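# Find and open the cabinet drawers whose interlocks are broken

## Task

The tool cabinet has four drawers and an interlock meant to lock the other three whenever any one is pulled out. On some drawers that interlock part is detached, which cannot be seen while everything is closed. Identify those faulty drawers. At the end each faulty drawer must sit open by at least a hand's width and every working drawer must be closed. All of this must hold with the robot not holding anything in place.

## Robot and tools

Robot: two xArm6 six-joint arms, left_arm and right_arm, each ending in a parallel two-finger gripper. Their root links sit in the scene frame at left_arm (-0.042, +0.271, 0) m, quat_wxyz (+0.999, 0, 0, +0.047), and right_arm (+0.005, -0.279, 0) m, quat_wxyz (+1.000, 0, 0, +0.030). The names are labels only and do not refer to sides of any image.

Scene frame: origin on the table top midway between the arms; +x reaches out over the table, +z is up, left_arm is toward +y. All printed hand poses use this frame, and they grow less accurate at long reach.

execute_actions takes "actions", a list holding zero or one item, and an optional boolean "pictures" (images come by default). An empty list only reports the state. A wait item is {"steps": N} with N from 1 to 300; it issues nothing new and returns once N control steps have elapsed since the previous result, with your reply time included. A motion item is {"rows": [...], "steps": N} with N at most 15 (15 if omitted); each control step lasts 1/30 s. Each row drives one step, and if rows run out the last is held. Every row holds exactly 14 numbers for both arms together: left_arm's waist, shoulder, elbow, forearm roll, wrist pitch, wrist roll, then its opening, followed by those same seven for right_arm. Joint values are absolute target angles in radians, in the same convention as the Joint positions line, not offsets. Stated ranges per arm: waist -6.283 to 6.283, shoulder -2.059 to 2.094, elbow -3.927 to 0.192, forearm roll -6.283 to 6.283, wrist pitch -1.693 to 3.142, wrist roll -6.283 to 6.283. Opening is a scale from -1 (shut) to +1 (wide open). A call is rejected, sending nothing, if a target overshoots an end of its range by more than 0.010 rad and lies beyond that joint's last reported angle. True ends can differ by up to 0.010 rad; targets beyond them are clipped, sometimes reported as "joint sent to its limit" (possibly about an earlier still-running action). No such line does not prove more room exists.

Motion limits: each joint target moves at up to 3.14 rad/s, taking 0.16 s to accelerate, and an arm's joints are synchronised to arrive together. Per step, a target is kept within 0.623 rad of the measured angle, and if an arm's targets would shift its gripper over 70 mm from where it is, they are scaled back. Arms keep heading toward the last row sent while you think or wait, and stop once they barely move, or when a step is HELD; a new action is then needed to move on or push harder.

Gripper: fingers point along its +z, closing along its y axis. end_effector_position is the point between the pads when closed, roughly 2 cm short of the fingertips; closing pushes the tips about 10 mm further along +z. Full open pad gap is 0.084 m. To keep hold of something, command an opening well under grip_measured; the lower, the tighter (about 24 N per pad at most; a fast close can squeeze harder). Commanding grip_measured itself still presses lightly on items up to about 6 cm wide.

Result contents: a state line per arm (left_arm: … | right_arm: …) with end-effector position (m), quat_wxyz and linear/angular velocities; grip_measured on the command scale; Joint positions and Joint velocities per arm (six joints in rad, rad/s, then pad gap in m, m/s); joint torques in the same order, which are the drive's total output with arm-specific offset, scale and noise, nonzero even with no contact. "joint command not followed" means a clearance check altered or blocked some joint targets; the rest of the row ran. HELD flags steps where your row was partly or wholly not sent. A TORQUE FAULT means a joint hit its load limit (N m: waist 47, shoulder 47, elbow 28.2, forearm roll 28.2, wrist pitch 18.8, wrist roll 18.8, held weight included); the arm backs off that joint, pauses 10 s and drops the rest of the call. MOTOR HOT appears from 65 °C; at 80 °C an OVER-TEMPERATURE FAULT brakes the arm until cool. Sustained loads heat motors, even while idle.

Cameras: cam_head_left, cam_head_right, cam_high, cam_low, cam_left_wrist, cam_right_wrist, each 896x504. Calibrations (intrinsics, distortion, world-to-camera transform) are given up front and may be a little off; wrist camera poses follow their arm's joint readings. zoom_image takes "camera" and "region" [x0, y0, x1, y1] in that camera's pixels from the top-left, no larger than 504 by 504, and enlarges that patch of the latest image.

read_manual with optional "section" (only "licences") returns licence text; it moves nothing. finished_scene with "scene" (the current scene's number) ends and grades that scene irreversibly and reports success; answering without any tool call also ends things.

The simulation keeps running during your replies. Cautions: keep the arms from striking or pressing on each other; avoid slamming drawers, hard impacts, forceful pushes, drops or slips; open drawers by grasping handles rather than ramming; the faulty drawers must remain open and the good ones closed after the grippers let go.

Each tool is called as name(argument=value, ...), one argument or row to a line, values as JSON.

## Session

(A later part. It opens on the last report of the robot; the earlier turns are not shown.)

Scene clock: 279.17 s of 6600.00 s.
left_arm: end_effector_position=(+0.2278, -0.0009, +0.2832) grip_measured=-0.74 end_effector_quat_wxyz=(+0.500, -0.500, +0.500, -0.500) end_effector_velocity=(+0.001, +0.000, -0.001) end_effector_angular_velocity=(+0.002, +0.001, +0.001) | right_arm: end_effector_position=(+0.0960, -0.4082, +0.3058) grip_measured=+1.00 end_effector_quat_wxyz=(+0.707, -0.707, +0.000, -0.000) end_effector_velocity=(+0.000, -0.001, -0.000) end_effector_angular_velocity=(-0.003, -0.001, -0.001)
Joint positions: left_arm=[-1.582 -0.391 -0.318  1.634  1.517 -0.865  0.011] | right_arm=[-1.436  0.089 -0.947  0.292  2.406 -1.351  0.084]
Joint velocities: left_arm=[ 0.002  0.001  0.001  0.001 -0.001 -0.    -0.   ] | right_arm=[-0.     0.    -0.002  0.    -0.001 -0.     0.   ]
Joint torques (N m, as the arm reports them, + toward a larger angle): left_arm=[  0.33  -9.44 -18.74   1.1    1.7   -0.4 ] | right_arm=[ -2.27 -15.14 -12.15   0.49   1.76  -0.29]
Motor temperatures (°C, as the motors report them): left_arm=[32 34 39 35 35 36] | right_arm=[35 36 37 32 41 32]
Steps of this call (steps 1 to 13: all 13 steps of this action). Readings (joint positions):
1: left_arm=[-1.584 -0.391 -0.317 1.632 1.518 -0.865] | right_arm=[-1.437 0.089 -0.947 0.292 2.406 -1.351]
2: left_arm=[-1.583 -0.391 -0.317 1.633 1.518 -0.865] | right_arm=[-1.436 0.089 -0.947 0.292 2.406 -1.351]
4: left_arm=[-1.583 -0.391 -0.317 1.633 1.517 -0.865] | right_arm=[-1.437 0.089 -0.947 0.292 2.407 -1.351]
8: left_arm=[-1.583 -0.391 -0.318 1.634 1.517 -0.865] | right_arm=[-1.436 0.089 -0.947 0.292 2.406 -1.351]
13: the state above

execute_actions(
  actions=[
    {"rows": [[-1.5974,-0.3917,-0.3171,1.6220,1.5270,-0.8643,-1,-1.4365,0.0894,-0.9466,0.2921,2.4065,-1.3513,1.0],[-1.6132,-0.3922,-0.3168,1.6101,1.5372,-0.8640,-1,-1.4365,0.0894,-0.9466,0.2921,2.4065,-1.3513,1.0],[-1.6289,-0.3926,-0.3164,1.5981,1.5475,-0.8636,-1,-1.4365,0.0894,-0.9466,0.2921,2.4065,-1.3513,1.0],[-1.6447,-0.3931,-0.3161,1.5862,1.5577,-0.8633,-1,-1.4365,0.0894,-0.9466,0.2921,2.4065,-1.3513,1.0]], "steps": 10},
  ],
  pictures=false,
)

Scene clock: 283.53 s of 6600.00 s.
left_arm: end_effector_position=(+0.2147, -0.0009, +0.2831) grip_measured=-0.74 end_effector_quat_wxyz=(+0.500, -0.500, +0.500, -0.500) end_effector_velocity=(-0.009, -0.001, +0.001) end_effector_angular_velocity=(-0.002, +0.000, +0.001) | right_arm: end_effector_position=(+0.0960, -0.4082, +0.3058) grip_measured=+1.00 end_effector_quat_wxyz=(+0.707, -0.707, +0.000, -0.000) end_effector_velocity=(-0.000, +0.000, +0.000) end_effector_angular_velocity=(+0.002, +0.001, +0.001)
Joint positions: left_arm=[-1.641 -0.393 -0.316  1.588  1.556 -0.863  0.011] | right_arm=[-1.436  0.089 -0.947  0.292  2.406 -1.351  0.084]
Joint velocities: left_arm=[-0.041 -0.    -0.002 -0.032  0.027  0.001  0.   ] | right_arm=[ 0.     0.     0.001 -0.001  0.001  0.     0.   ]
Joint torques (N m, as the arm reports them, + toward a larger angle): left_arm=[ -1.14  -9.76 -17.51   0.9    1.44  -0.59] | right_arm=[ -2.26 -14.73 -12.21   0.77   1.71  -0.34]
Motor temperatures (°C, as the motors report them): left_arm=[32 34 39 35 35 36] | right_arm=[35 36 37 32 41 32]
Steps of this call (steps 1 to 15: the robot went on to your last target; steps 16 to 90: nothing new was sent; then 1.03 s passed at rest; steps 91 to 100: all 10 steps of this action). Readings (joint positions):
91: left_arm=[-1.582 -0.391 -0.318 1.634 1.517 -0.865] | right_arm=[-1.436 0.089 -0.947 0.292 2.406 -1.351]
92: left_arm=[-1.584 -0.391 -0.318 1.631 1.519 -0.865] | right_arm=[-1.436 0.089 -0.947 0.292 2.406 -1.351]
94: left_arm=[-1.600 -0.391 -0.317 1.619 1.529 -0.864] | right_arm=[-1.436 0.089 -0.947 0.292 2.407 -1.351]
98: left_arm=[-1.636 -0.393 -0.316 1.592 1.553 -0.863] | right_arm=[-1.436 0.089 -0.947 0.292 2.406 -1.351]
100: the state above

execute_actions(
  actions=[
    {"rows": [[-1.6604,-0.3935,-0.3157,1.5742,1.5680,-0.8630,-1,-1.4365,0.0894,-0.9466,0.2921,2.4065,-1.3513,1.0],[-1.6761,-0.3939,-0.3153,1.5622,1.5782,-0.8627,-1,-1.4365,0.0894,-0.9466,0.2921,2.4065,-1.3513,1.0],[-1.6919,-0.3944,-0.3150,1.5503,1.5885,-0.8623,-1,-1.4365,0.0894,-0.9466,0.2921,2.4065,-1.3513,1.0],[-1.7076,-0.3948,-0.3146,1.5383,1.5987,-0.862,-1,-1.4365,0.0894,-0.9466,0.2921,2.4065,-1.3513,1.0],[-1.7298,-0.3924,-0.3167,1.5213,1.6131,-0.8635,-1,-1.4365,0.0894,-0.9466,0.2921,2.4065,-1.3513,1.0],[-1.7520,-0.3900,-0.3189,1.5044,1.6274,-0.865,-1,-1.4365,0.0894,-0.9466,0.2921,2.4065,-1.3513,1.0],[-1.7742,-0.3877,-0.3210,1.4874,1.6418,-0.8665,-1,-1.4365,0.0894,-0.9466,0.2921,2.4065,-1.3513,1.0],[-1.7964,-0.3853,-0.3231,1.4704,1.6562,-0.868,-1,-1.4365,0.0894,-0.9466,0.2921,2.4065,-1.3513,1.0],[-1.8186,-0.3829,-0.3253,1.4535,1.6705,-0.8695,-1,-1.4365,0.0894,-0.9466,0.2921,2.4065,-1.3513,1.0],[-1.8408,-0.3805,-0.3274,1.4365,1.6849,-0.871,-1,-1.4365,0.0894,-0.9466,0.2921,2.4065,-1.3513,1.0],[-1.8618,-0.3754,-0.3321,1.4201,1.6982,-0.8738,-1,-1.4365,0.0894,-0.9466,0.2921,2.4065,-1.3513,1.0],[-1.8828,-0.3704,-0.3367,1.4037,1.7115,-0.8767,-1,-1.4365,0.0894,-0.9466,0.2921,2.4065,-1.3513,1.0],[-1.9038,-0.3653,-0.3414,1.3873,1.7249,-0.8795,-1,-1.4365,0.0894,-0.9466,0.2921,2.4065,-1.3513,1.0],[-1.9247,-0.3602,-0.3460,1.3708,1.7382,-0.8823,-1,-1.4365,0.0894,-0.9466,0.2921,2.4065,-1.3513,1.0],[-1.9457,-0.3552,-0.3507,1.3544,1.7515,-0.8852,-1,-1.4365,0.0894,-0.9466,0.2921,2.4065,-1.3513,1.0]], "steps": 15},
  ],
  pictures=false,
)

execute_actions(
  actions=[
    {"rows": [[-1.9667,-0.3501,-0.3553,1.3380,1.7648,-0.888,-1,-1.4365,0.0894,-0.9466,0.2921,2.4065,-1.3513,1.0],[-1.9856,-0.3426,-0.3625,1.3227,1.7764,-0.8921,-1,-1.4365,0.0894,-0.9466,0.2921,2.4065,-1.3513,1.0],[-2.0044,-0.3351,-0.3696,1.3074,1.7879,-0.8961,-1,-1.4365,0.0894,-0.9466,0.2921,2.4065,-1.3513,1.0],[-2.0233,-0.3276,-0.3768,1.2920,1.7995,-0.9002,-1,-1.4365,0.0894,-0.9466,0.2921,2.4065,-1.3513,1.0],[-2.0421,-0.3201,-0.3839,1.2767,1.8111,-0.9043,-1,-1.4365,0.0894,-0.9466,0.2921,2.4065,-1.3513,1.0],[-2.0610,-0.3125,-0.3911,1.2614,1.8226,-0.9083,-1,-1.4365,0.0894,-0.9466,0.2921,2.4065,-1.3513,1.0],[-2.0798,-0.3050,-0.3982,1.2461,1.8342,-0.9124,-1,-1.4365,0.0894,-0.9466,0.2921,2.4065,-1.3513,1.0],[-2.0987,-0.2975,-0.4054,1.2307,1.8457,-0.9164,-1,-1.4365,0.0894,-0.9466,0.2921,2.4065,-1.3513,1.0],[-2.1175,-0.2900,-0.4125,1.2154,1.8573,-0.9205,-1,-1.4365,0.0894,-0.9466,0.2921,2.4065,-1.3513,1.0]], "steps": 15},
  ],
)

Scene clock: 293.53 s of 6600.00 s.
left_arm: end_effector_position=(+0.1632, -0.0011, +0.2831) grip_measured=-0.74 end_effector_quat_wxyz=(+0.500, -0.500, +0.500, -0.500) end_effector_velocity=(-0.148, +0.000, -0.000) end_effector_angular_velocity=(+0.001, +0.001, +0.004) | right_arm: end_effector_position=(+0.0960, -0.4082, +0.3058) grip_measured=+1.00 end_effector_quat_wxyz=(+0.707, -0.707, +0.000, -0.000) end_effector_velocity=(-0.000, -0.000, -0.000) end_effector_angular_velocity=(-0.000, -0.000, +0.000)
Joint positions: left_arm=[-1.869 -0.372 -0.335  1.414  1.703 -0.876  0.011] | right_arm=[-1.436  0.089 -0.947  0.292  2.406 -1.351  0.084]
Joint velocities: left_arm=[-0.631  0.132 -0.121 -0.493  0.405 -0.075 -0.   ] | right_arm=[-0.  0.  0. -0. -0. -0.  0.]
Joint torques (N m, as the arm reports them, + toward a larger angle): left_arm=[ -4.49  -9.46 -19.38   1.87   0.57  -0.29] | right_arm=[ -1.99 -15.14 -12.07   0.77   1.85  -0.23]
Motor temperatures (°C, as the motors report them): left_arm=[32 34 40 35 35 36] | right_arm=[35 36 37 32 41 32]
Steps of this call (steps 1 to 15: the robot went on to your last target; steps 16 to 90: nothing new was sent; then 6.50 s passed at rest; steps 91 to 105: all 15 steps of this action). Readings (joint positions):
91: left_arm=[-1.645 -0.393 -0.316 1.586 1.558 -0.863] | right_arm=[-1.436 0.089 -0.947 0.292 2.406 -1.351]
92: left_arm=[-1.648 -0.393 -0.316 1.583 1.560 -0.863] | right_arm=[-1.436 0.089 -0.947 0.292 2.406 -1.351]
94: left_arm=[-1.664 -0.393 -0.316 1.571 1.570 -0.863] | right_arm=[-1.436 0.089 -0.947 0.292 2.407 -1.351]
98: left_arm=[-1.723 -0.392 -0.317 1.526 1.609 -0.864] | right_arm=[-1.436 0.089 -0.947 0.292 2.406 -1.351]
105: the state above

Scene clock: 294.03 s of 6600.00 s.
left_arm: end_effector_position=(+0.1009, -0.0010, +0.2831) grip_measured=-0.74 end_effector_quat_wxyz=(+0.499, -0.500, +0.500, -0.500) end_effector_velocity=(-0.015, +0.001, +0.000) end_effector_angular_velocity=(-0.001, -0.002, +0.002) | right_arm: end_effector_position=(+0.0960, -0.4082, +0.3058) grip_measured=+1.00 end_effector_quat_wxyz=(+0.707, -0.707, +0.000, -0.000) end_effector_velocity=(+0.000, +0.000, -0.000) end_effector_angular_velocity=(-0.001, -0.000, +0.000)
Joint positions: left_arm=[-2.114 -0.292 -0.411  1.22   1.854 -0.919  0.011] | right_arm=[-1.436  0.089 -0.947  0.292  2.407 -1.351  0.084]
Joint velocities: left_arm=[-0.053  0.026 -0.024 -0.045  0.034 -0.015  0.   ] | right_arm=[ 0.    -0.     0.    -0.    -0.001 -0.     0.   ]
Joint torques (N m, as the arm reports them, + toward a larger angle): left_arm=[ -1.41 -11.56 -18.13   2.12   0.77  -0.35] | right_arm=[ -2.11 -14.72 -12.26   0.78   1.71  -0.36]
Motor temperatures (°C, as the motors report them): left_arm=[32 34 40 35 35 36] | right_arm=[35 36 37 32 41 32]
Steps of this call (steps 1 to 15: all 15 steps of this action). Readings (joint positions):
1: left_arm=[-1.890 -0.368 -0.339 1.398 1.716 -0.878] | right_arm=[-1.436 0.089 -0.947 0.292 2.406 -1.351]
2: left_arm=[-1.911 -0.363 -0.343 1.381 1.730 -0.881] | right_arm=[-1.436 0.089 -0.947 0.292 2.406 -1.351]
4: left_arm=[-1.952 -0.352 -0.354 1.349 1.756 -0.887] | right_arm=[-1.436 0.089 -0.947 0.292 2.406 -1.351]
8: left_arm=[-2.030 -0.324 -0.380 1.286 1.804 -0.902] | right_arm=[-1.436 0.089 -0.947 0.292 2.406 -1.351]
15: the state above
camera_calibration (this result's frames):
cam_left_wrist: T_world_to_cam=[[0.0050847, -0.000879474, -0.999987, 0.313701], [-0.011262, 0.999936, -0.000936694, 0.0643089], [0.999924, 0.0112666, 0.00507447, 0.029526], [0, 0, 0, 1]] pos_world=[-0.0303946, -0.0643615, 0.313607]
cam_right_wrist: T_world_to_cam=[[0.00896682, -0.0127829, -0.999878, 0.331378], [-0.999949, 0.00450546, -0.00902506, 0.166351], [0.00462028, 0.999908, -0.0127419, 0.544381], [0, 0, 0, 1]] pos_world=[0.160856, -0.540845, 0.339775]

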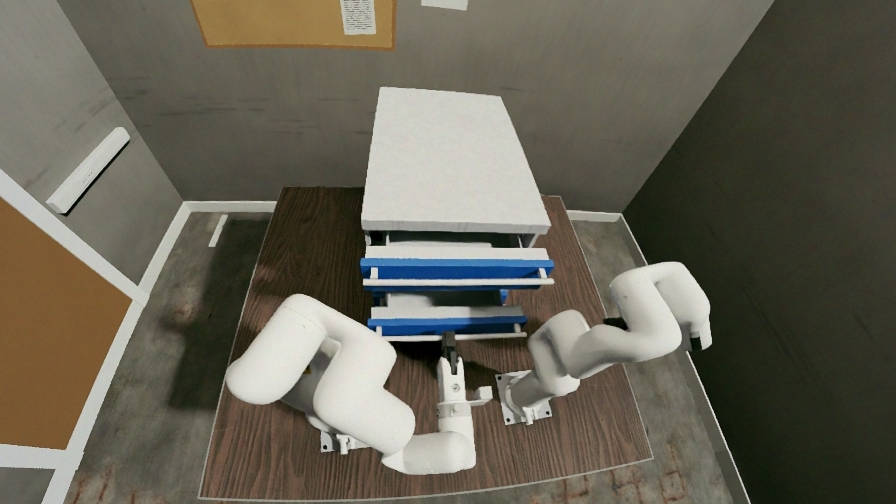

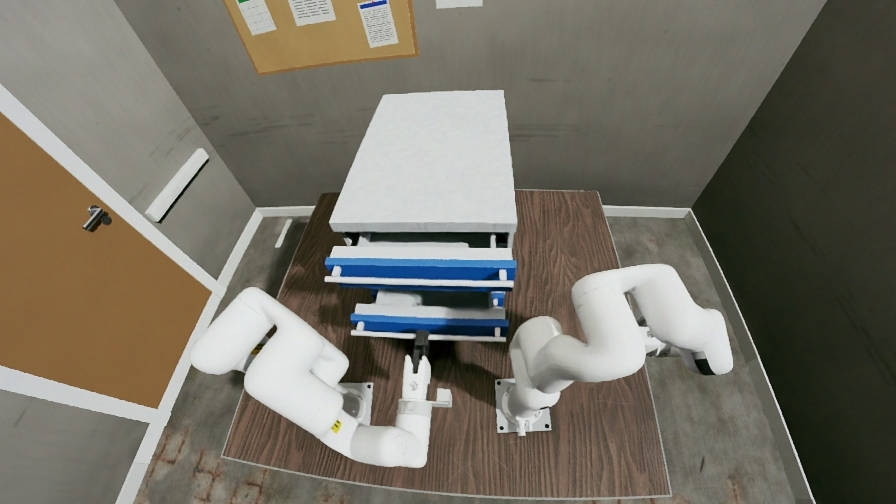

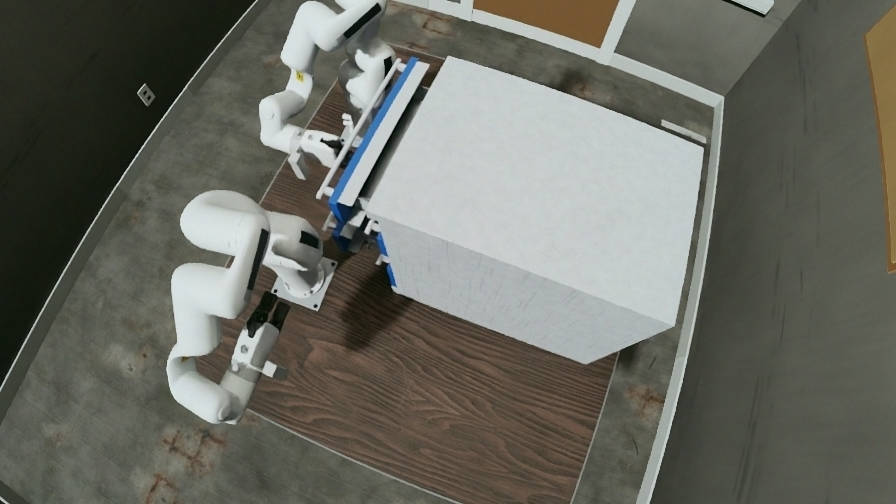

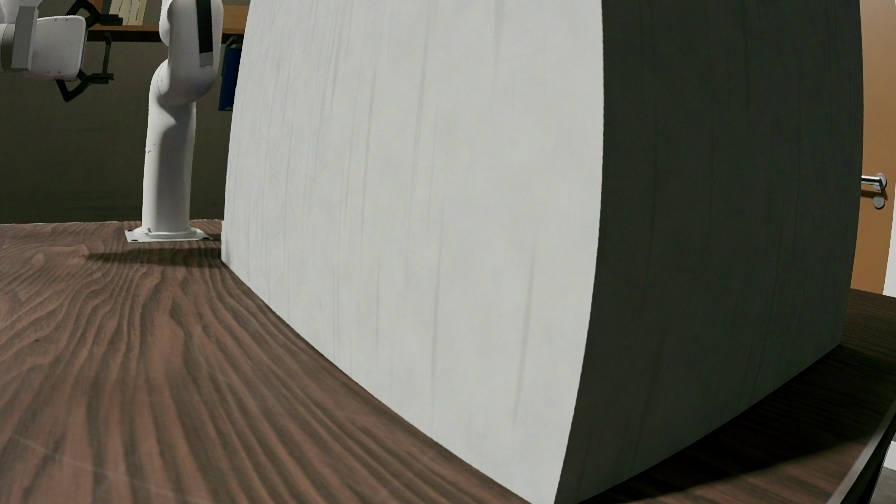

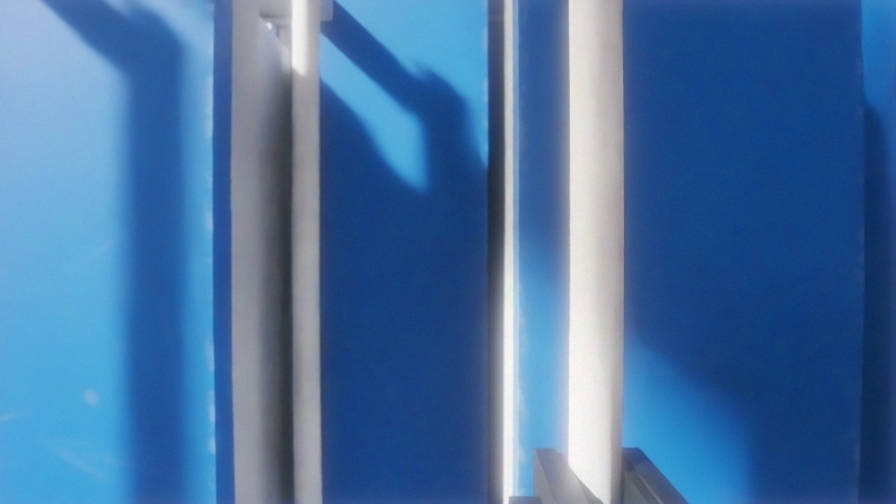

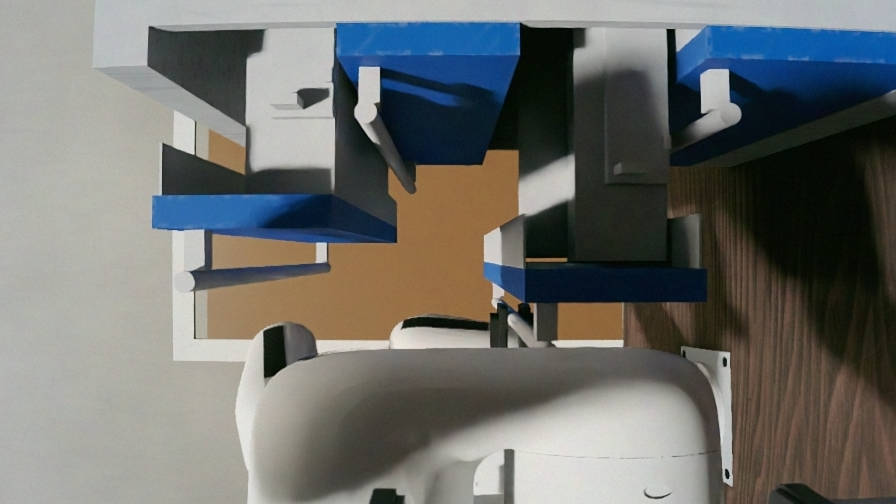

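zoom_image(
  camera="cam_right_wrist",
  region=[500, 0, 780, 280],
)

Region (500, 0, 780, 280) of cam_right_wrist's 896x504 image, scaled by 1.800, with more detail than that image has.

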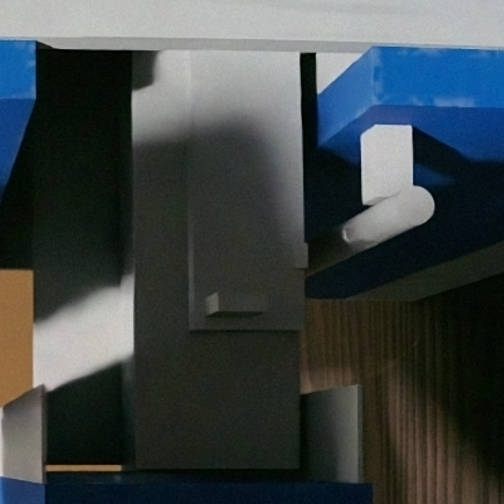

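execute_actions(
  actions=[
    {"rows": [[-2.1175,-0.2900,-0.4125,1.2154,1.8573,-0.9205,-0.3,-1.4365,0.0894,-0.9466,0.2921,2.4065,-1.3513,1.0],[-2.1175,-0.2900,-0.4125,1.2154,1.8573,-0.9205,-0.3,-1.4365,0.0894,-0.9466,0.2921,2.4065,-1.3513,1.0],[-2.1175,-0.2900,-0.4125,1.2154,1.8573,-0.9205,-0.3,-1.4365,0.0894,-0.9466,0.2921,2.4065,-1.3513,1.0],[-2.1175,-0.2900,-0.4125,1.2154,1.8573,-0.9205,-0.3,-1.4365,0.0894,-0.9466,0.2921,2.4065,-1.3513,1.0],[-2.1175,-0.2900,-0.4125,1.2154,1.8573,-0.9205,-0.3,-1.4365,0.0894,-0.9466,0.2921,2.4065,-1.3513,1.0],[-2.1175,-0.2900,-0.4125,1.2154,1.8573,-0.9205,-0.3,-1.4365,0.0894,-0.9466,0.2921,2.4065,-1.3513,1.0],[-2.2464,-0.2152,-0.4882,1.1060,1.9340,-0.955,-0.3,-1.4365,0.0894,-0.9466,0.2921,2.4065,-1.3513,1.0]], "steps": 15},
  ],
  pictures=false,
)

execute_actions(
  actions=[
    {"rows": [[-2.1679,-0.6250,-0.6609,1.4139,2.0510,-0.3227,-0.3,-1.4365,0.0894,-0.9466,0.2921,2.4065,-1.3513,1.0]], "steps": 15},
  ],
  pictures=false,
)

execute_actions(
  actions=[
    {"rows": [[-2.1679,-0.6250,-0.6609,1.4139,2.0510,-0.3227,-0.3,-1.4365,0.0894,-0.9466,0.2921,2.4065,-1.3513,1.0]], "steps": 8},
  ],
)

Scene clock: 307.00 s of 6600.00 s.
left_arm: end_effector_position=(+0.0609, -0.0011, +0.2831) grip_measured=-0.32 end_effector_quat_wxyz=(+0.499, -0.500, +0.500, -0.500) end_effector_velocity=(-0.014, +0.008, +0.001) end_effector_angular_velocity=(+0.004, -0.013, +0.024) | right_arm: end_effector_position=(+0.0960, -0.4082, +0.3058) grip_measured=+1.00 end_effector_quat_wxyz=(+0.707, -0.707, +0.000, -0.000) end_effector_velocity=(-0.000, +0.000, +0.000) end_effector_angular_velocity=(+0.002, -0.000, +0.000)
Joint positions: left_arm=[-2.243 -0.217 -0.486  1.11   1.931 -0.954  0.03 ] | right_arm=[-1.436  0.089 -0.947  0.292  2.406 -1.351  0.084]
Joint velocities: left_arm=[-0.048  0.032 -0.027 -0.057  0.05  -0.02   0.   ] | right_arm=[-0.     0.     0.001  0.     0.001 -0.     0.   ]
Joint torques (N m, as the arm reports them, + toward a larger angle): left_arm=[  1.19 -13.32 -16.43   1.44   2.17  -0.32] | right_arm=[ -2.08 -14.93 -12.19   0.6    1.65  -0.39]
Motor temperatures (°C, as the motors report them): left_arm=[32 34 40 35 35 36] | right_arm=[35 36 37 32 41 32]
Steps of this call (steps 1 to 15: the robot went on to your last target; steps 16 to 90: nothing new was sent; then 9.47 s passed at rest; steps 91 to 105: all 15 steps of this action). Readings (joint positions):
91: left_arm=[-2.118 -0.290 -0.413 1.215 1.857 -0.921] | right_arm=[-1.436 0.089 -0.947 0.292 2.406 -1.351]
92: left_arm=[-2.117 -0.290 -0.412 1.215 1.858 -0.921] | right_arm=[-1.436 0.089 -0.947 0.292 2.407 -1.351]
94: left_arm=[-2.117 -0.290 -0.411 1.214 1.859 -0.921] | right_arm=[-1.436 0.089 -0.947 0.292 2.406 -1.351]
98: left_arm=[-2.125 -0.285 -0.417 1.206 1.865 -0.923] | right_arm=[-1.436 0.089 -0.947 0.292 2.407 -1.351]
105: the state above

Scene clock: 307.50 s of 6600.00 s.
left_arm: end_effector_position=(+0.0909, -0.0104, +0.4539) grip_measured=-0.32 end_effector_quat_wxyz=(+0.496, -0.498, +0.505, -0.501) end_effector_velocity=(+0.102, +0.100, +0.349) end_effector_angular_velocity=(-0.060, -0.016, +0.120) | right_arm: end_effector_position=(+0.0960, -0.4082, +0.3058) grip_measured=+1.00 end_effector_quat_wxyz=(+0.707, -0.707, +0.000, -0.000) end_effector_velocity=(+0.000, -0.000, +0.000) end_effector_angular_velocity=(-0.002, -0.001, -0.001)
Joint positions: left_arm=[-2.178 -0.569 -0.637  1.372  2.035 -0.411  0.03 ] | right_arm=[-1.437  0.089 -0.947  0.292  2.406 -1.351  0.084]
Joint velocities: left_arm=[ 0.125 -0.685 -0.301  0.503  0.197  1.03  -0.   ] | right_arm=[-0.    -0.    -0.002  0.001 -0.001  0.    -0.   ]
Joint torques (N m, as the arm reports them, + toward a larger angle): left_arm=[ -1.99  -3.72 -18.81   1.34   1.12  -0.92] | right_arm=[ -2.14 -14.89 -12.35   0.54   1.69  -0.29]
Motor temperatures (°C, as the motors report them): left_arm=[32 34 40 35 35 36] | right_arm=[35 36 37 32 41 32]
Steps of this call (steps 1 to 15: all 15 steps of this action). Readings (joint positions):
1: left_arm=[-2.244 -0.217 -0.487 1.109 1.932 -0.953] | right_arm=[-1.436 0.089 -0.947 0.292 2.407 -1.351]
2: left_arm=[-2.243 -0.222 -0.488 1.113 1.935 -0.944] | right_arm=[-1.436 0.089 -0.947 0.292 2.406 -1.351]
4: left_arm=[-2.233 -0.264 -0.504 1.146 1.948 -0.875] | right_arm=[-1.436 0.089 -0.947 0.292 2.407 -1.351]
8: left_arm=[-2.211 -0.387 -0.560 1.236 1.982 -0.694] | right_arm=[-1.437 0.089 -0.947 0.292 2.406 -1.351]
15: the state above

Scene clock: 307.77 s of 6600.00 s.
left_arm: end_effector_position=(+0.0994, -0.0010, +0.4807) grip_measured=-0.32 end_effector_quat_wxyz=(+0.500, -0.500, +0.502, -0.499) end_effector_velocity=(+0.001, +0.001, +0.006) end_effector_angular_velocity=(+0.007, -0.003, -0.001) | right_arm: end_effector_position=(+0.0960, -0.4082, +0.3058) grip_measured=+1.00 end_effector_quat_wxyz=(+0.707, -0.707, +0.000, -0.000) end_effector_velocity=(-0.000, +0.000, +0.000) end_effector_angular_velocity=(+0.001, +0.000, -0.000)
Joint positions: left_arm=[-2.168 -0.623 -0.659  1.412  2.05  -0.325  0.03 ] | right_arm=[-1.436  0.089 -0.947  0.292  2.406 -1.351  0.084]
Joint velocities: left_arm=[ 0.001 -0.009 -0.005  0.01   0.002  0.024 -0.   ] | right_arm=[-0.001 -0.     0.001 -0.     0.     0.     0.   ]
Joint torques (N m, as the arm reports them, + toward a larger angle): left_arm=[ -1.17  -7.31 -21.51   2.26   1.12  -0.42] | right_arm=[ -1.92 -15.05 -12.09   0.85   1.85  -0.37]
Motor temperatures (°C, as the motors report them): left_arm=[32 34 40 35 35 36] | right_arm=[35 36 37 32 41 32]
Steps of this call (steps 1 to 8: all 8 steps of this action). Readings (joint positions):
1: left_arm=[-2.174 -0.590 -0.647 1.387 2.041 -0.381] | right_arm=[-1.436 0.089 -0.947 0.292 2.406 -1.351]
2: left_arm=[-2.171 -0.605 -0.654 1.398 2.045 -0.358] | right_arm=[-1.436 0.089 -0.947 0.292 2.406 -1.351]
4: left_arm=[-2.169 -0.620 -0.660 1.409 2.049 -0.335] | right_arm=[-1.436 0.089 -0.947 0.292 2.406 -1.351]
8: the state above
camera_calibration (this result's frames):
cam_left_wrist: T_world_to_cam=[[0.00314628, 0.00389185, -0.999987, 0.511546], [-0.0123586, 0.999916, 0.00385269, 0.0622315], [0.999919, 0.0123464, 0.00319412, 0.030945], [0, 0, 0, 1]] pos_world=[-0.0317829, -0.0645992, 0.511201]
cam_right_wrist: T_world_to_cam=[[0.00896663, -0.0127831, -0.999878, 0.331378], [-0.999949, 0.00450541, -0.00902486, 0.166351], [0.00462023, 0.999908, -0.0127421, 0.544381], [0, 0, 0, 1]] pos_world=[0.160856, -0.540845, 0.339775]

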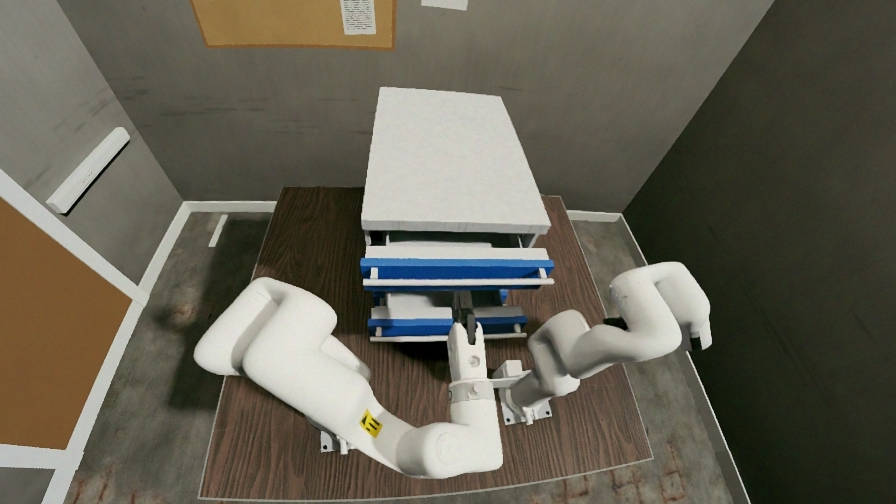

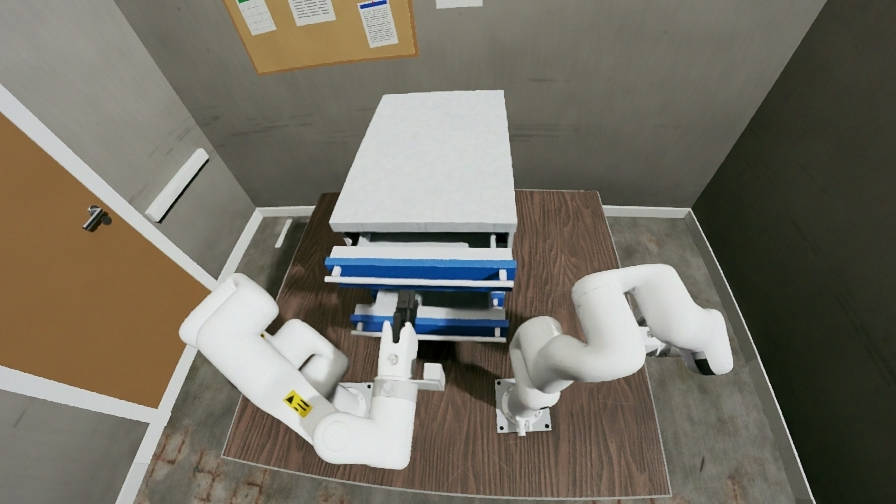

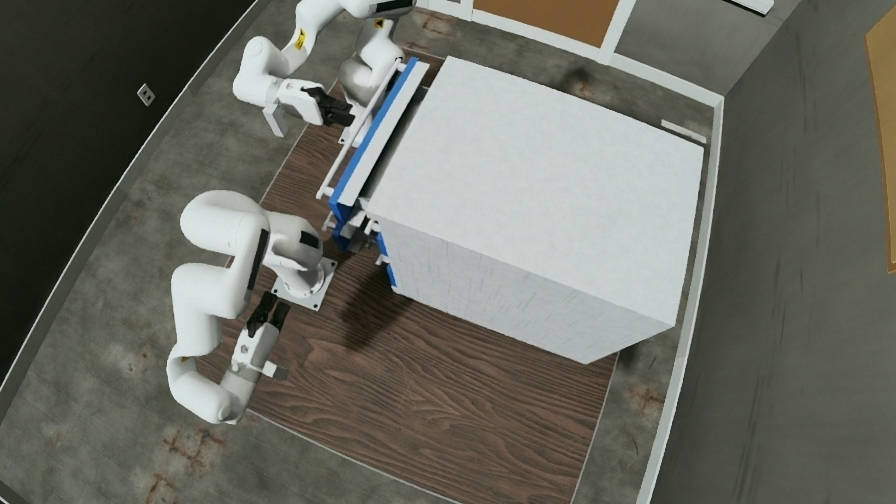

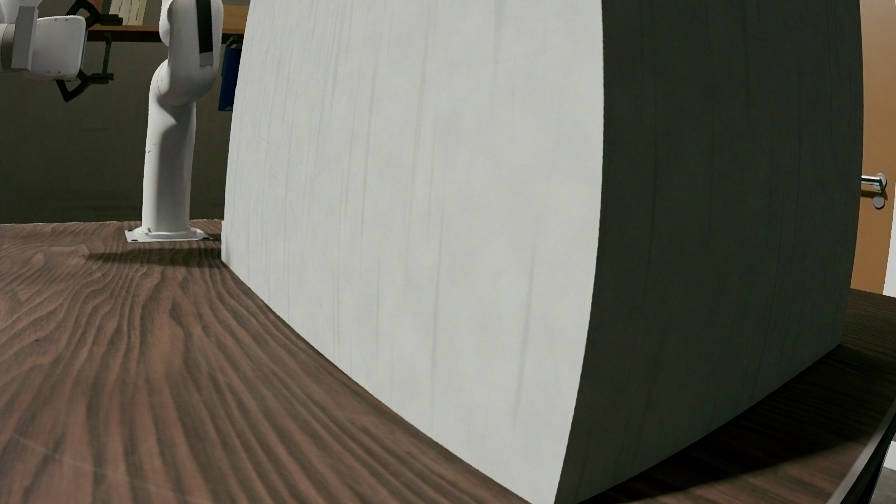

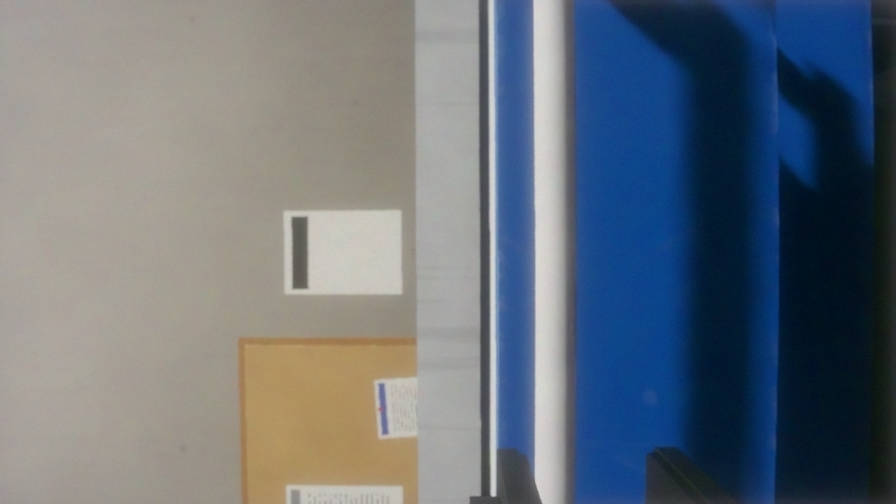

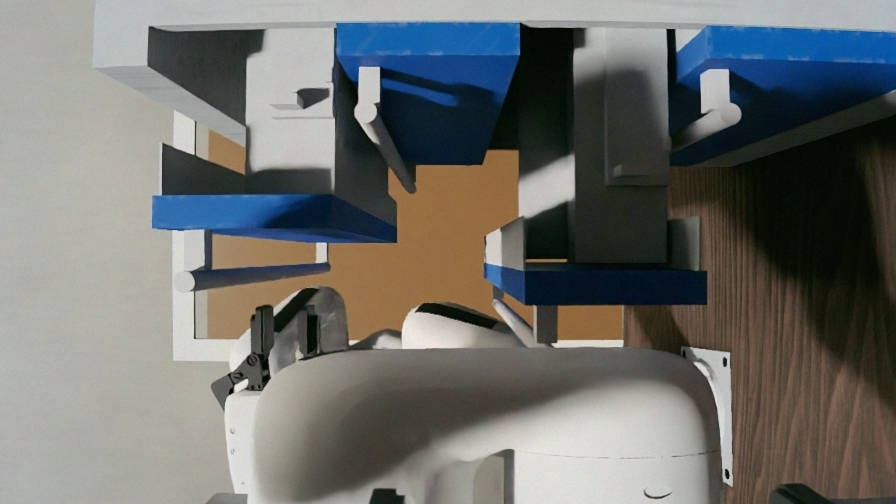

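Advance to 0.14, grip, and push.

execute_actions(
  actions=[
    {"rows": [[-2.1287,-0.6448,-0.6463,1.4300,2.0144,-0.311,-0.3,-1.4365,0.0894,-0.9466,0.2921,2.4065,-1.3513,1.0],[-2.1287,-0.6448,-0.6463,1.4300,2.0144,-0.311,-0.3,-1.4365,0.0894,-0.9466,0.2921,2.4065,-1.3513,1.0],[-2.1287,-0.6448,-0.6463,1.4300,2.0144,-0.311,-0.3,-1.4365,0.0894,-0.9466,0.2921,2.4065,-1.3513,1.0],[-2.0021,-0.6941,-0.6098,1.4760,1.8950,-0.282,-0.3,-1.4365,0.0894,-0.9466,0.2921,2.4065,-1.3513,1.0]], "steps": 14},
  ],
  pictures=false,
)

execute_actions(
  actions=[
    {"rows": [[-2.0021,-0.6941,-0.6098,1.4760,1.8950,-0.282,-1,-1.4365,0.0894,-0.9466,0.2921,2.4065,-1.3513,1.0]], "steps": 11},
  ],
  pictures=false,
)

execute_actions(
  actions=[
    {"rows": [[-1.9788,-0.6998,-0.6056,1.4831,1.8727,-0.2787,-1,-1.4365,0.0894,-0.9466,0.2921,2.4065,-1.3513,1.0],[-1.9554,-0.7055,-0.6013,1.4901,1.8503,-0.2753,-1,-1.4365,0.0894,-0.9466,0.2921,2.4065,-1.3513,1.0],[-1.9321,-0.7113,-0.5971,1.4972,1.8280,-0.272,-1,-1.4365,0.0894,-0.9466,0.2921,2.4065,-1.3513,1.0],[-1.9088,-0.7170,-0.5929,1.5043,1.8057,-0.2687,-1,-1.4365,0.0894,-0.9466,0.2921,2.4065,-1.3513,1.0],[-1.8854,-0.7227,-0.5886,1.5113,1.7833,-0.2653,-1,-1.4365,0.0894,-0.9466,0.2921,2.4065,-1.3513,1.0],[-1.8621,-0.7284,-0.5844,1.5184,1.7610,-0.262,-1,-1.4365,0.0894,-0.9466,0.2921,2.4065,-1.3513,1.0],[-1.8372,-0.7310,-0.5828,1.5251,1.7370,-0.2603,-1,-1.4365,0.0894,-0.9466,0.2921,2.4065,-1.3513,1.0],[-1.8123,-0.7335,-0.5813,1.5318,1.7131,-0.2587,-1,-1.4365,0.0894,-0.9466,0.2921,2.4065,-1.3513,1.0],[-1.7875,-0.7361,-0.5797,1.5385,1.6891,-0.257,-1,-1.4365,0.0894,-0.9466,0.2921,2.4065,-1.3513,1.0],[-1.7626,-0.7387,-0.5781,1.5451,1.6651,-0.2553,-1,-1.4365,0.0894,-0.9466,0.2921,2.4065,-1.3513,1.0],[-1.7377,-0.7412,-0.5766,1.5518,1.6412,-0.2537,-1,-1.4365,0.0894,-0.9466,0.2921,2.4065,-1.3513,1.0],[-1.7128,-0.7438,-0.5750,1.5585,1.6172,-0.252,-1,-1.4365,0.0894,-0.9466,0.2921,2.4065,-1.3513,1.0],[-1.6926,-0.7432,-0.5756,1.5637,1.5977,-0.2524,-1,-1.4365,0.0894,-0.9466,0.2921,2.4065,-1.3513,1.0],[-1.6725,-0.7426,-0.5761,1.5689,1.5782,-0.2528,-1,-1.4365,0.0894,-0.9466,0.2921,2.4065,-1.3513,1.0],[-1.6523,-0.7420,-0.5767,1.5741,1.5587,-0.2531,-1,-1.4365,0.0894,-0.9466,0.2921,2.4065,-1.3513,1.0]], "steps": 15},
  ],
  pictures=false,
)

execute_actions(
  actions=[
    {"rows": [[-1.6322,-0.7414,-0.5773,1.5793,1.5393,-0.2535,-1,-1.4365,0.0894,-0.9466,0.2921,2.4065,-1.3513,1.0],[-1.6120,-0.7407,-0.5778,1.5844,1.5198,-0.2539,-1,-1.4365,0.0894,-0.9466,0.2921,2.4065,-1.3513,1.0]], "steps": 9},
  ],
  pictures=false,
)

Scene clock: 320.13 s of 6600.00 s.
left_arm: end_effector_position=(+0.1395, -0.0004, +0.4825) grip_measured=-0.32 end_effector_quat_wxyz=(+0.500, -0.501, +0.501, -0.499) end_effector_velocity=(+0.002, -0.004, -0.002) end_effector_angular_velocity=(+0.007, -0.002, -0.016) | right_arm: end_effector_position=(+0.0960, -0.4082, +0.3058) grip_measured=+1.00 end_effector_quat_wxyz=(+0.707, -0.707, +0.000, -0.000) end_effector_velocity=(+0.000, +0.000, +0.000) end_effector_angular_velocity=(+0.001, +0.000, -0.000)
Joint positions: left_arm=[-2.004 -0.693 -0.61   1.475  1.897 -0.282  0.03 ] | right_arm=[-1.436  0.089 -0.947  0.292  2.407 -1.351  0.084]
Joint velocities: left_arm=[ 0.013 -0.004  0.008  0.009 -0.028  0.006 -0.   ] | right_arm=[0.    0.    0.    0.001 0.    0.001 0.   ]
Joint torques (N m, as the arm reports them, + toward a larger angle): left_arm=[ -0.72  -6.27 -22.06   2.08   1.25  -0.32] | right_arm=[ -2.03 -14.63 -12.32   0.93   1.82  -0.29]
Motor temperatures (°C, as the motors report them): left_arm=[32 34 41 35 35 36] | right_arm=[35 36 37 32 41 32]
Steps of this call (steps 1 to 15: the robot went on to your last target; steps 16 to 90: nothing new was sent; then 8.90 s passed at rest; steps 91 to 104: all 14 steps of this action). Readings (joint positions):
91: left_arm=[-2.167 -0.625 -0.661 1.414 2.050 -0.322] | right_arm=[-1.436 0.089 -0.947 0.292 2.406 -1.351]
92: left_arm=[-2.162 -0.628 -0.658 1.417 2.044 -0.320] | right_arm=[-1.436 0.089 -0.947 0.292 2.406 -1.351]
94: left_arm=[-2.143 -0.638 -0.651 1.424 2.027 -0.315] | right_arm=[-1.436 0.089 -0.947 0.292 2.407 -1.351]
98: left_arm=[-2.043 -0.678 -0.622 1.461 1.935 -0.292] | right_arm=[-1.436 0.089 -0.947 0.292 2.406 -1.351]
104: the state above

Scene clock: 320.50 s of 6600.00 s.
left_arm: end_effector_position=(+0.1397, -0.0006, +0.4829) grip_measured=-0.74 end_effector_quat_wxyz=(+0.499, -0.500, +0.501, -0.500) end_effector_velocity=(+0.001, +0.000, -0.000) end_effector_angular_velocity=(+0.001, -0.000, +0.002) | right_arm: end_effector_position=(+0.0960, -0.4082, +0.3058) grip_measured=+1.00 end_effector_quat_wxyz=(+0.707, -0.707, +0.000, -0.000) end_effector_velocity=(-0.000, +0.000, -0.000) end_effector_angular_velocity=(+0.001, +0.001, +0.000)
Joint positions: left_arm=[-2.003 -0.694 -0.611  1.477  1.895 -0.282  0.011] | right_arm=[-1.436  0.089 -0.947  0.292  2.406 -1.351  0.084]
Joint velocities: left_arm=[ 0.002 -0.     0.001 -0.    -0.    -0.    -0.   ] | right_arm=[ 0.     0.     0.001 -0.    -0.     0.    -0.   ]
Joint torques (N m, as the arm reports them, + toward a larger angle): left_arm=[  0.41  -5.45 -19.73   0.92   0.82  -0.33] | right_arm=[ -2.09 -14.75 -12.16   0.81   1.75  -0.15]
Motor temperatures (°C, as the motors report them): left_arm=[32 34 41 35 35 36] | right_arm=[35 36 37 32 41 32]
Steps of this call (steps 1 to 11: all 11 steps of this action). Readings (joint positions):
1: left_arm=[-2.004 -0.693 -0.610 1.475 1.896 -0.282] | right_arm=[-1.436 0.089 -0.947 0.292 2.406 -1.351]
2: left_arm=[-2.003 -0.694 -0.610 1.476 1.896 -0.282] | right_arm=[-1.436 0.089 -0.947 0.292 2.406 -1.351]
4: left_arm=[-2.003 -0.694 -0.611 1.476 1.896 -0.282] | right_arm=[-1.436 0.089 -0.947 0.292 2.406 -1.351]
8: left_arm=[-2.003 -0.694 -0.611 1.477 1.895 -0.282] | right_arm=[-1.436 0.089 -0.947 0.292 2.407 -1.351]
11: the state above

Scene clock: 321.00 s of 6600.00 s.
left_arm: end_effector_position=(+0.1962, -0.0008, +0.4829) grip_measured=-0.74 end_effector_quat_wxyz=(+0.500, -0.501, +0.500, -0.500) end_effector_velocity=(+0.137, -0.000, +0.001) end_effector_angular_velocity=(+0.001, -0.005, +0.002) | right_arm: end_effector_position=(+0.0960, -0.4082, +0.3058) grip_measured=+1.00 end_effector_quat_wxyz=(+0.707, -0.707, +0.000, -0.000) end_effector_velocity=(+0.000, -0.000, -0.000) end_effector_angular_velocity=(-0.001, -0.000, -0.000)
Joint positions: left_arm=[-1.732 -0.74  -0.577  1.553  1.636 -0.254  0.011] | right_arm=[-1.436  0.089 -0.947  0.292  2.406 -1.351  0.084]
Joint velocities: left_arm=[ 0.689 -0.036  0.027  0.178 -0.663  0.023  0.   ] | right_arm=[ 0.     0.    -0.     0.001 -0.001  0.     0.   ]
Joint torques (N m, as the arm reports them, + toward a larger angle): left_arm=[ -2.    -3.22 -20.74   0.97   0.15  -0.32] | right_arm=[ -2.24 -14.93 -12.36   0.99   1.7   -0.37]
Motor temperatures (°C, as the motors report them): left_arm=[32 34 41 35 35 36] | right_arm=[35 36 37 32 41 32]
Steps of this call (steps 1 to 15: all 15 steps of this action). Readings (joint positions):
1: left_arm=[-2.002 -0.694 -0.610 1.477 1.894 -0.282] | right_arm=[-1.436 0.089 -0.947 0.292 2.407 -1.351]
2: left_arm=[-1.998 -0.695 -0.610 1.478 1.890 -0.281] | right_arm=[-1.436 0.089 -0.947 0.292 2.406 -1.351]
4: left_arm=[-1.976 -0.701 -0.605 1.485 1.869 -0.278] | right_arm=[-1.436 0.089 -0.947 0.292 2.406 -1.351]
8: left_arm=[-1.897 -0.720 -0.592 1.508 1.795 -0.267] | right_arm=[-1.437 0.089 -0.947 0.292 2.406 -1.351]
15: the state above

Scene clock: 321.30 s of 6600.00 s.
left_arm: end_effector_position=(+0.2194, -0.0009, +0.4832) grip_measured=-0.74 end_effector_quat_wxyz=(+0.500, -0.500, +0.500, -0.500) end_effector_velocity=(+0.006, -0.001, +0.001) end_effector_angular_velocity=(-0.003, +0.000, -0.008) | right_arm: end_effector_position=(+0.0960, -0.4082, +0.3058) grip_measured=+1.00 end_effector_quat_wxyz=(+0.707, -0.707, +0.000, -0.000) end_effector_velocity=(-0.000, +0.000, +0.000) end_effector_angular_velocity=(+0.002, -0.000, +0.001)
Joint positions: left_arm=[-1.615 -0.741 -0.577  1.583  1.524 -0.254  0.011] | right_arm=[-1.436  0.089 -0.947  0.292  2.407 -1.351  0.084]
Joint velocities: left_arm=[ 0.034 -0.003  0.001  0.01  -0.041 -0.     0.   ] | right_arm=[ 0.     0.     0.     0.     0.001 -0.    -0.   ]
Joint torques (N m, as the arm reports them, + toward a larger angle): left_arm=[ -3.02  -3.96 -22.64   1.74  -0.53  -0.33] | right_arm=[ -2.18 -14.68 -12.23   0.76   1.77  -0.39]
Motor temperatures (°C, as the motors report them): left_arm=[32 34 41 35 35 36] | right_arm=[35 36 37 32 41 32]
Steps of this call (steps 1 to 9: all 9 steps of this action). Readings (joint positions):
1: left_arm=[-1.709 -0.741 -0.577 1.558 1.615 -0.254] | right_arm=[-1.436 0.089 -0.947 0.292 2.407 -1.351]
2: left_arm=[-1.687 -0.742 -0.576 1.564 1.594 -0.254] | right_arm=[-1.436 0.089 -0.947 0.292 2.407 -1.351]
4: left_arm=[-1.648 -0.741 -0.576 1.574 1.556 -0.254] | right_arm=[-1.436 0.089 -0.947 0.292 2.406 -1.351]
8: left_arm=[-1.617 -0.741 -0.577 1.582 1.525 -0.254] | right_arm=[-1.436 0.089 -0.947 0.292 2.407 -1.351]
9: the state above


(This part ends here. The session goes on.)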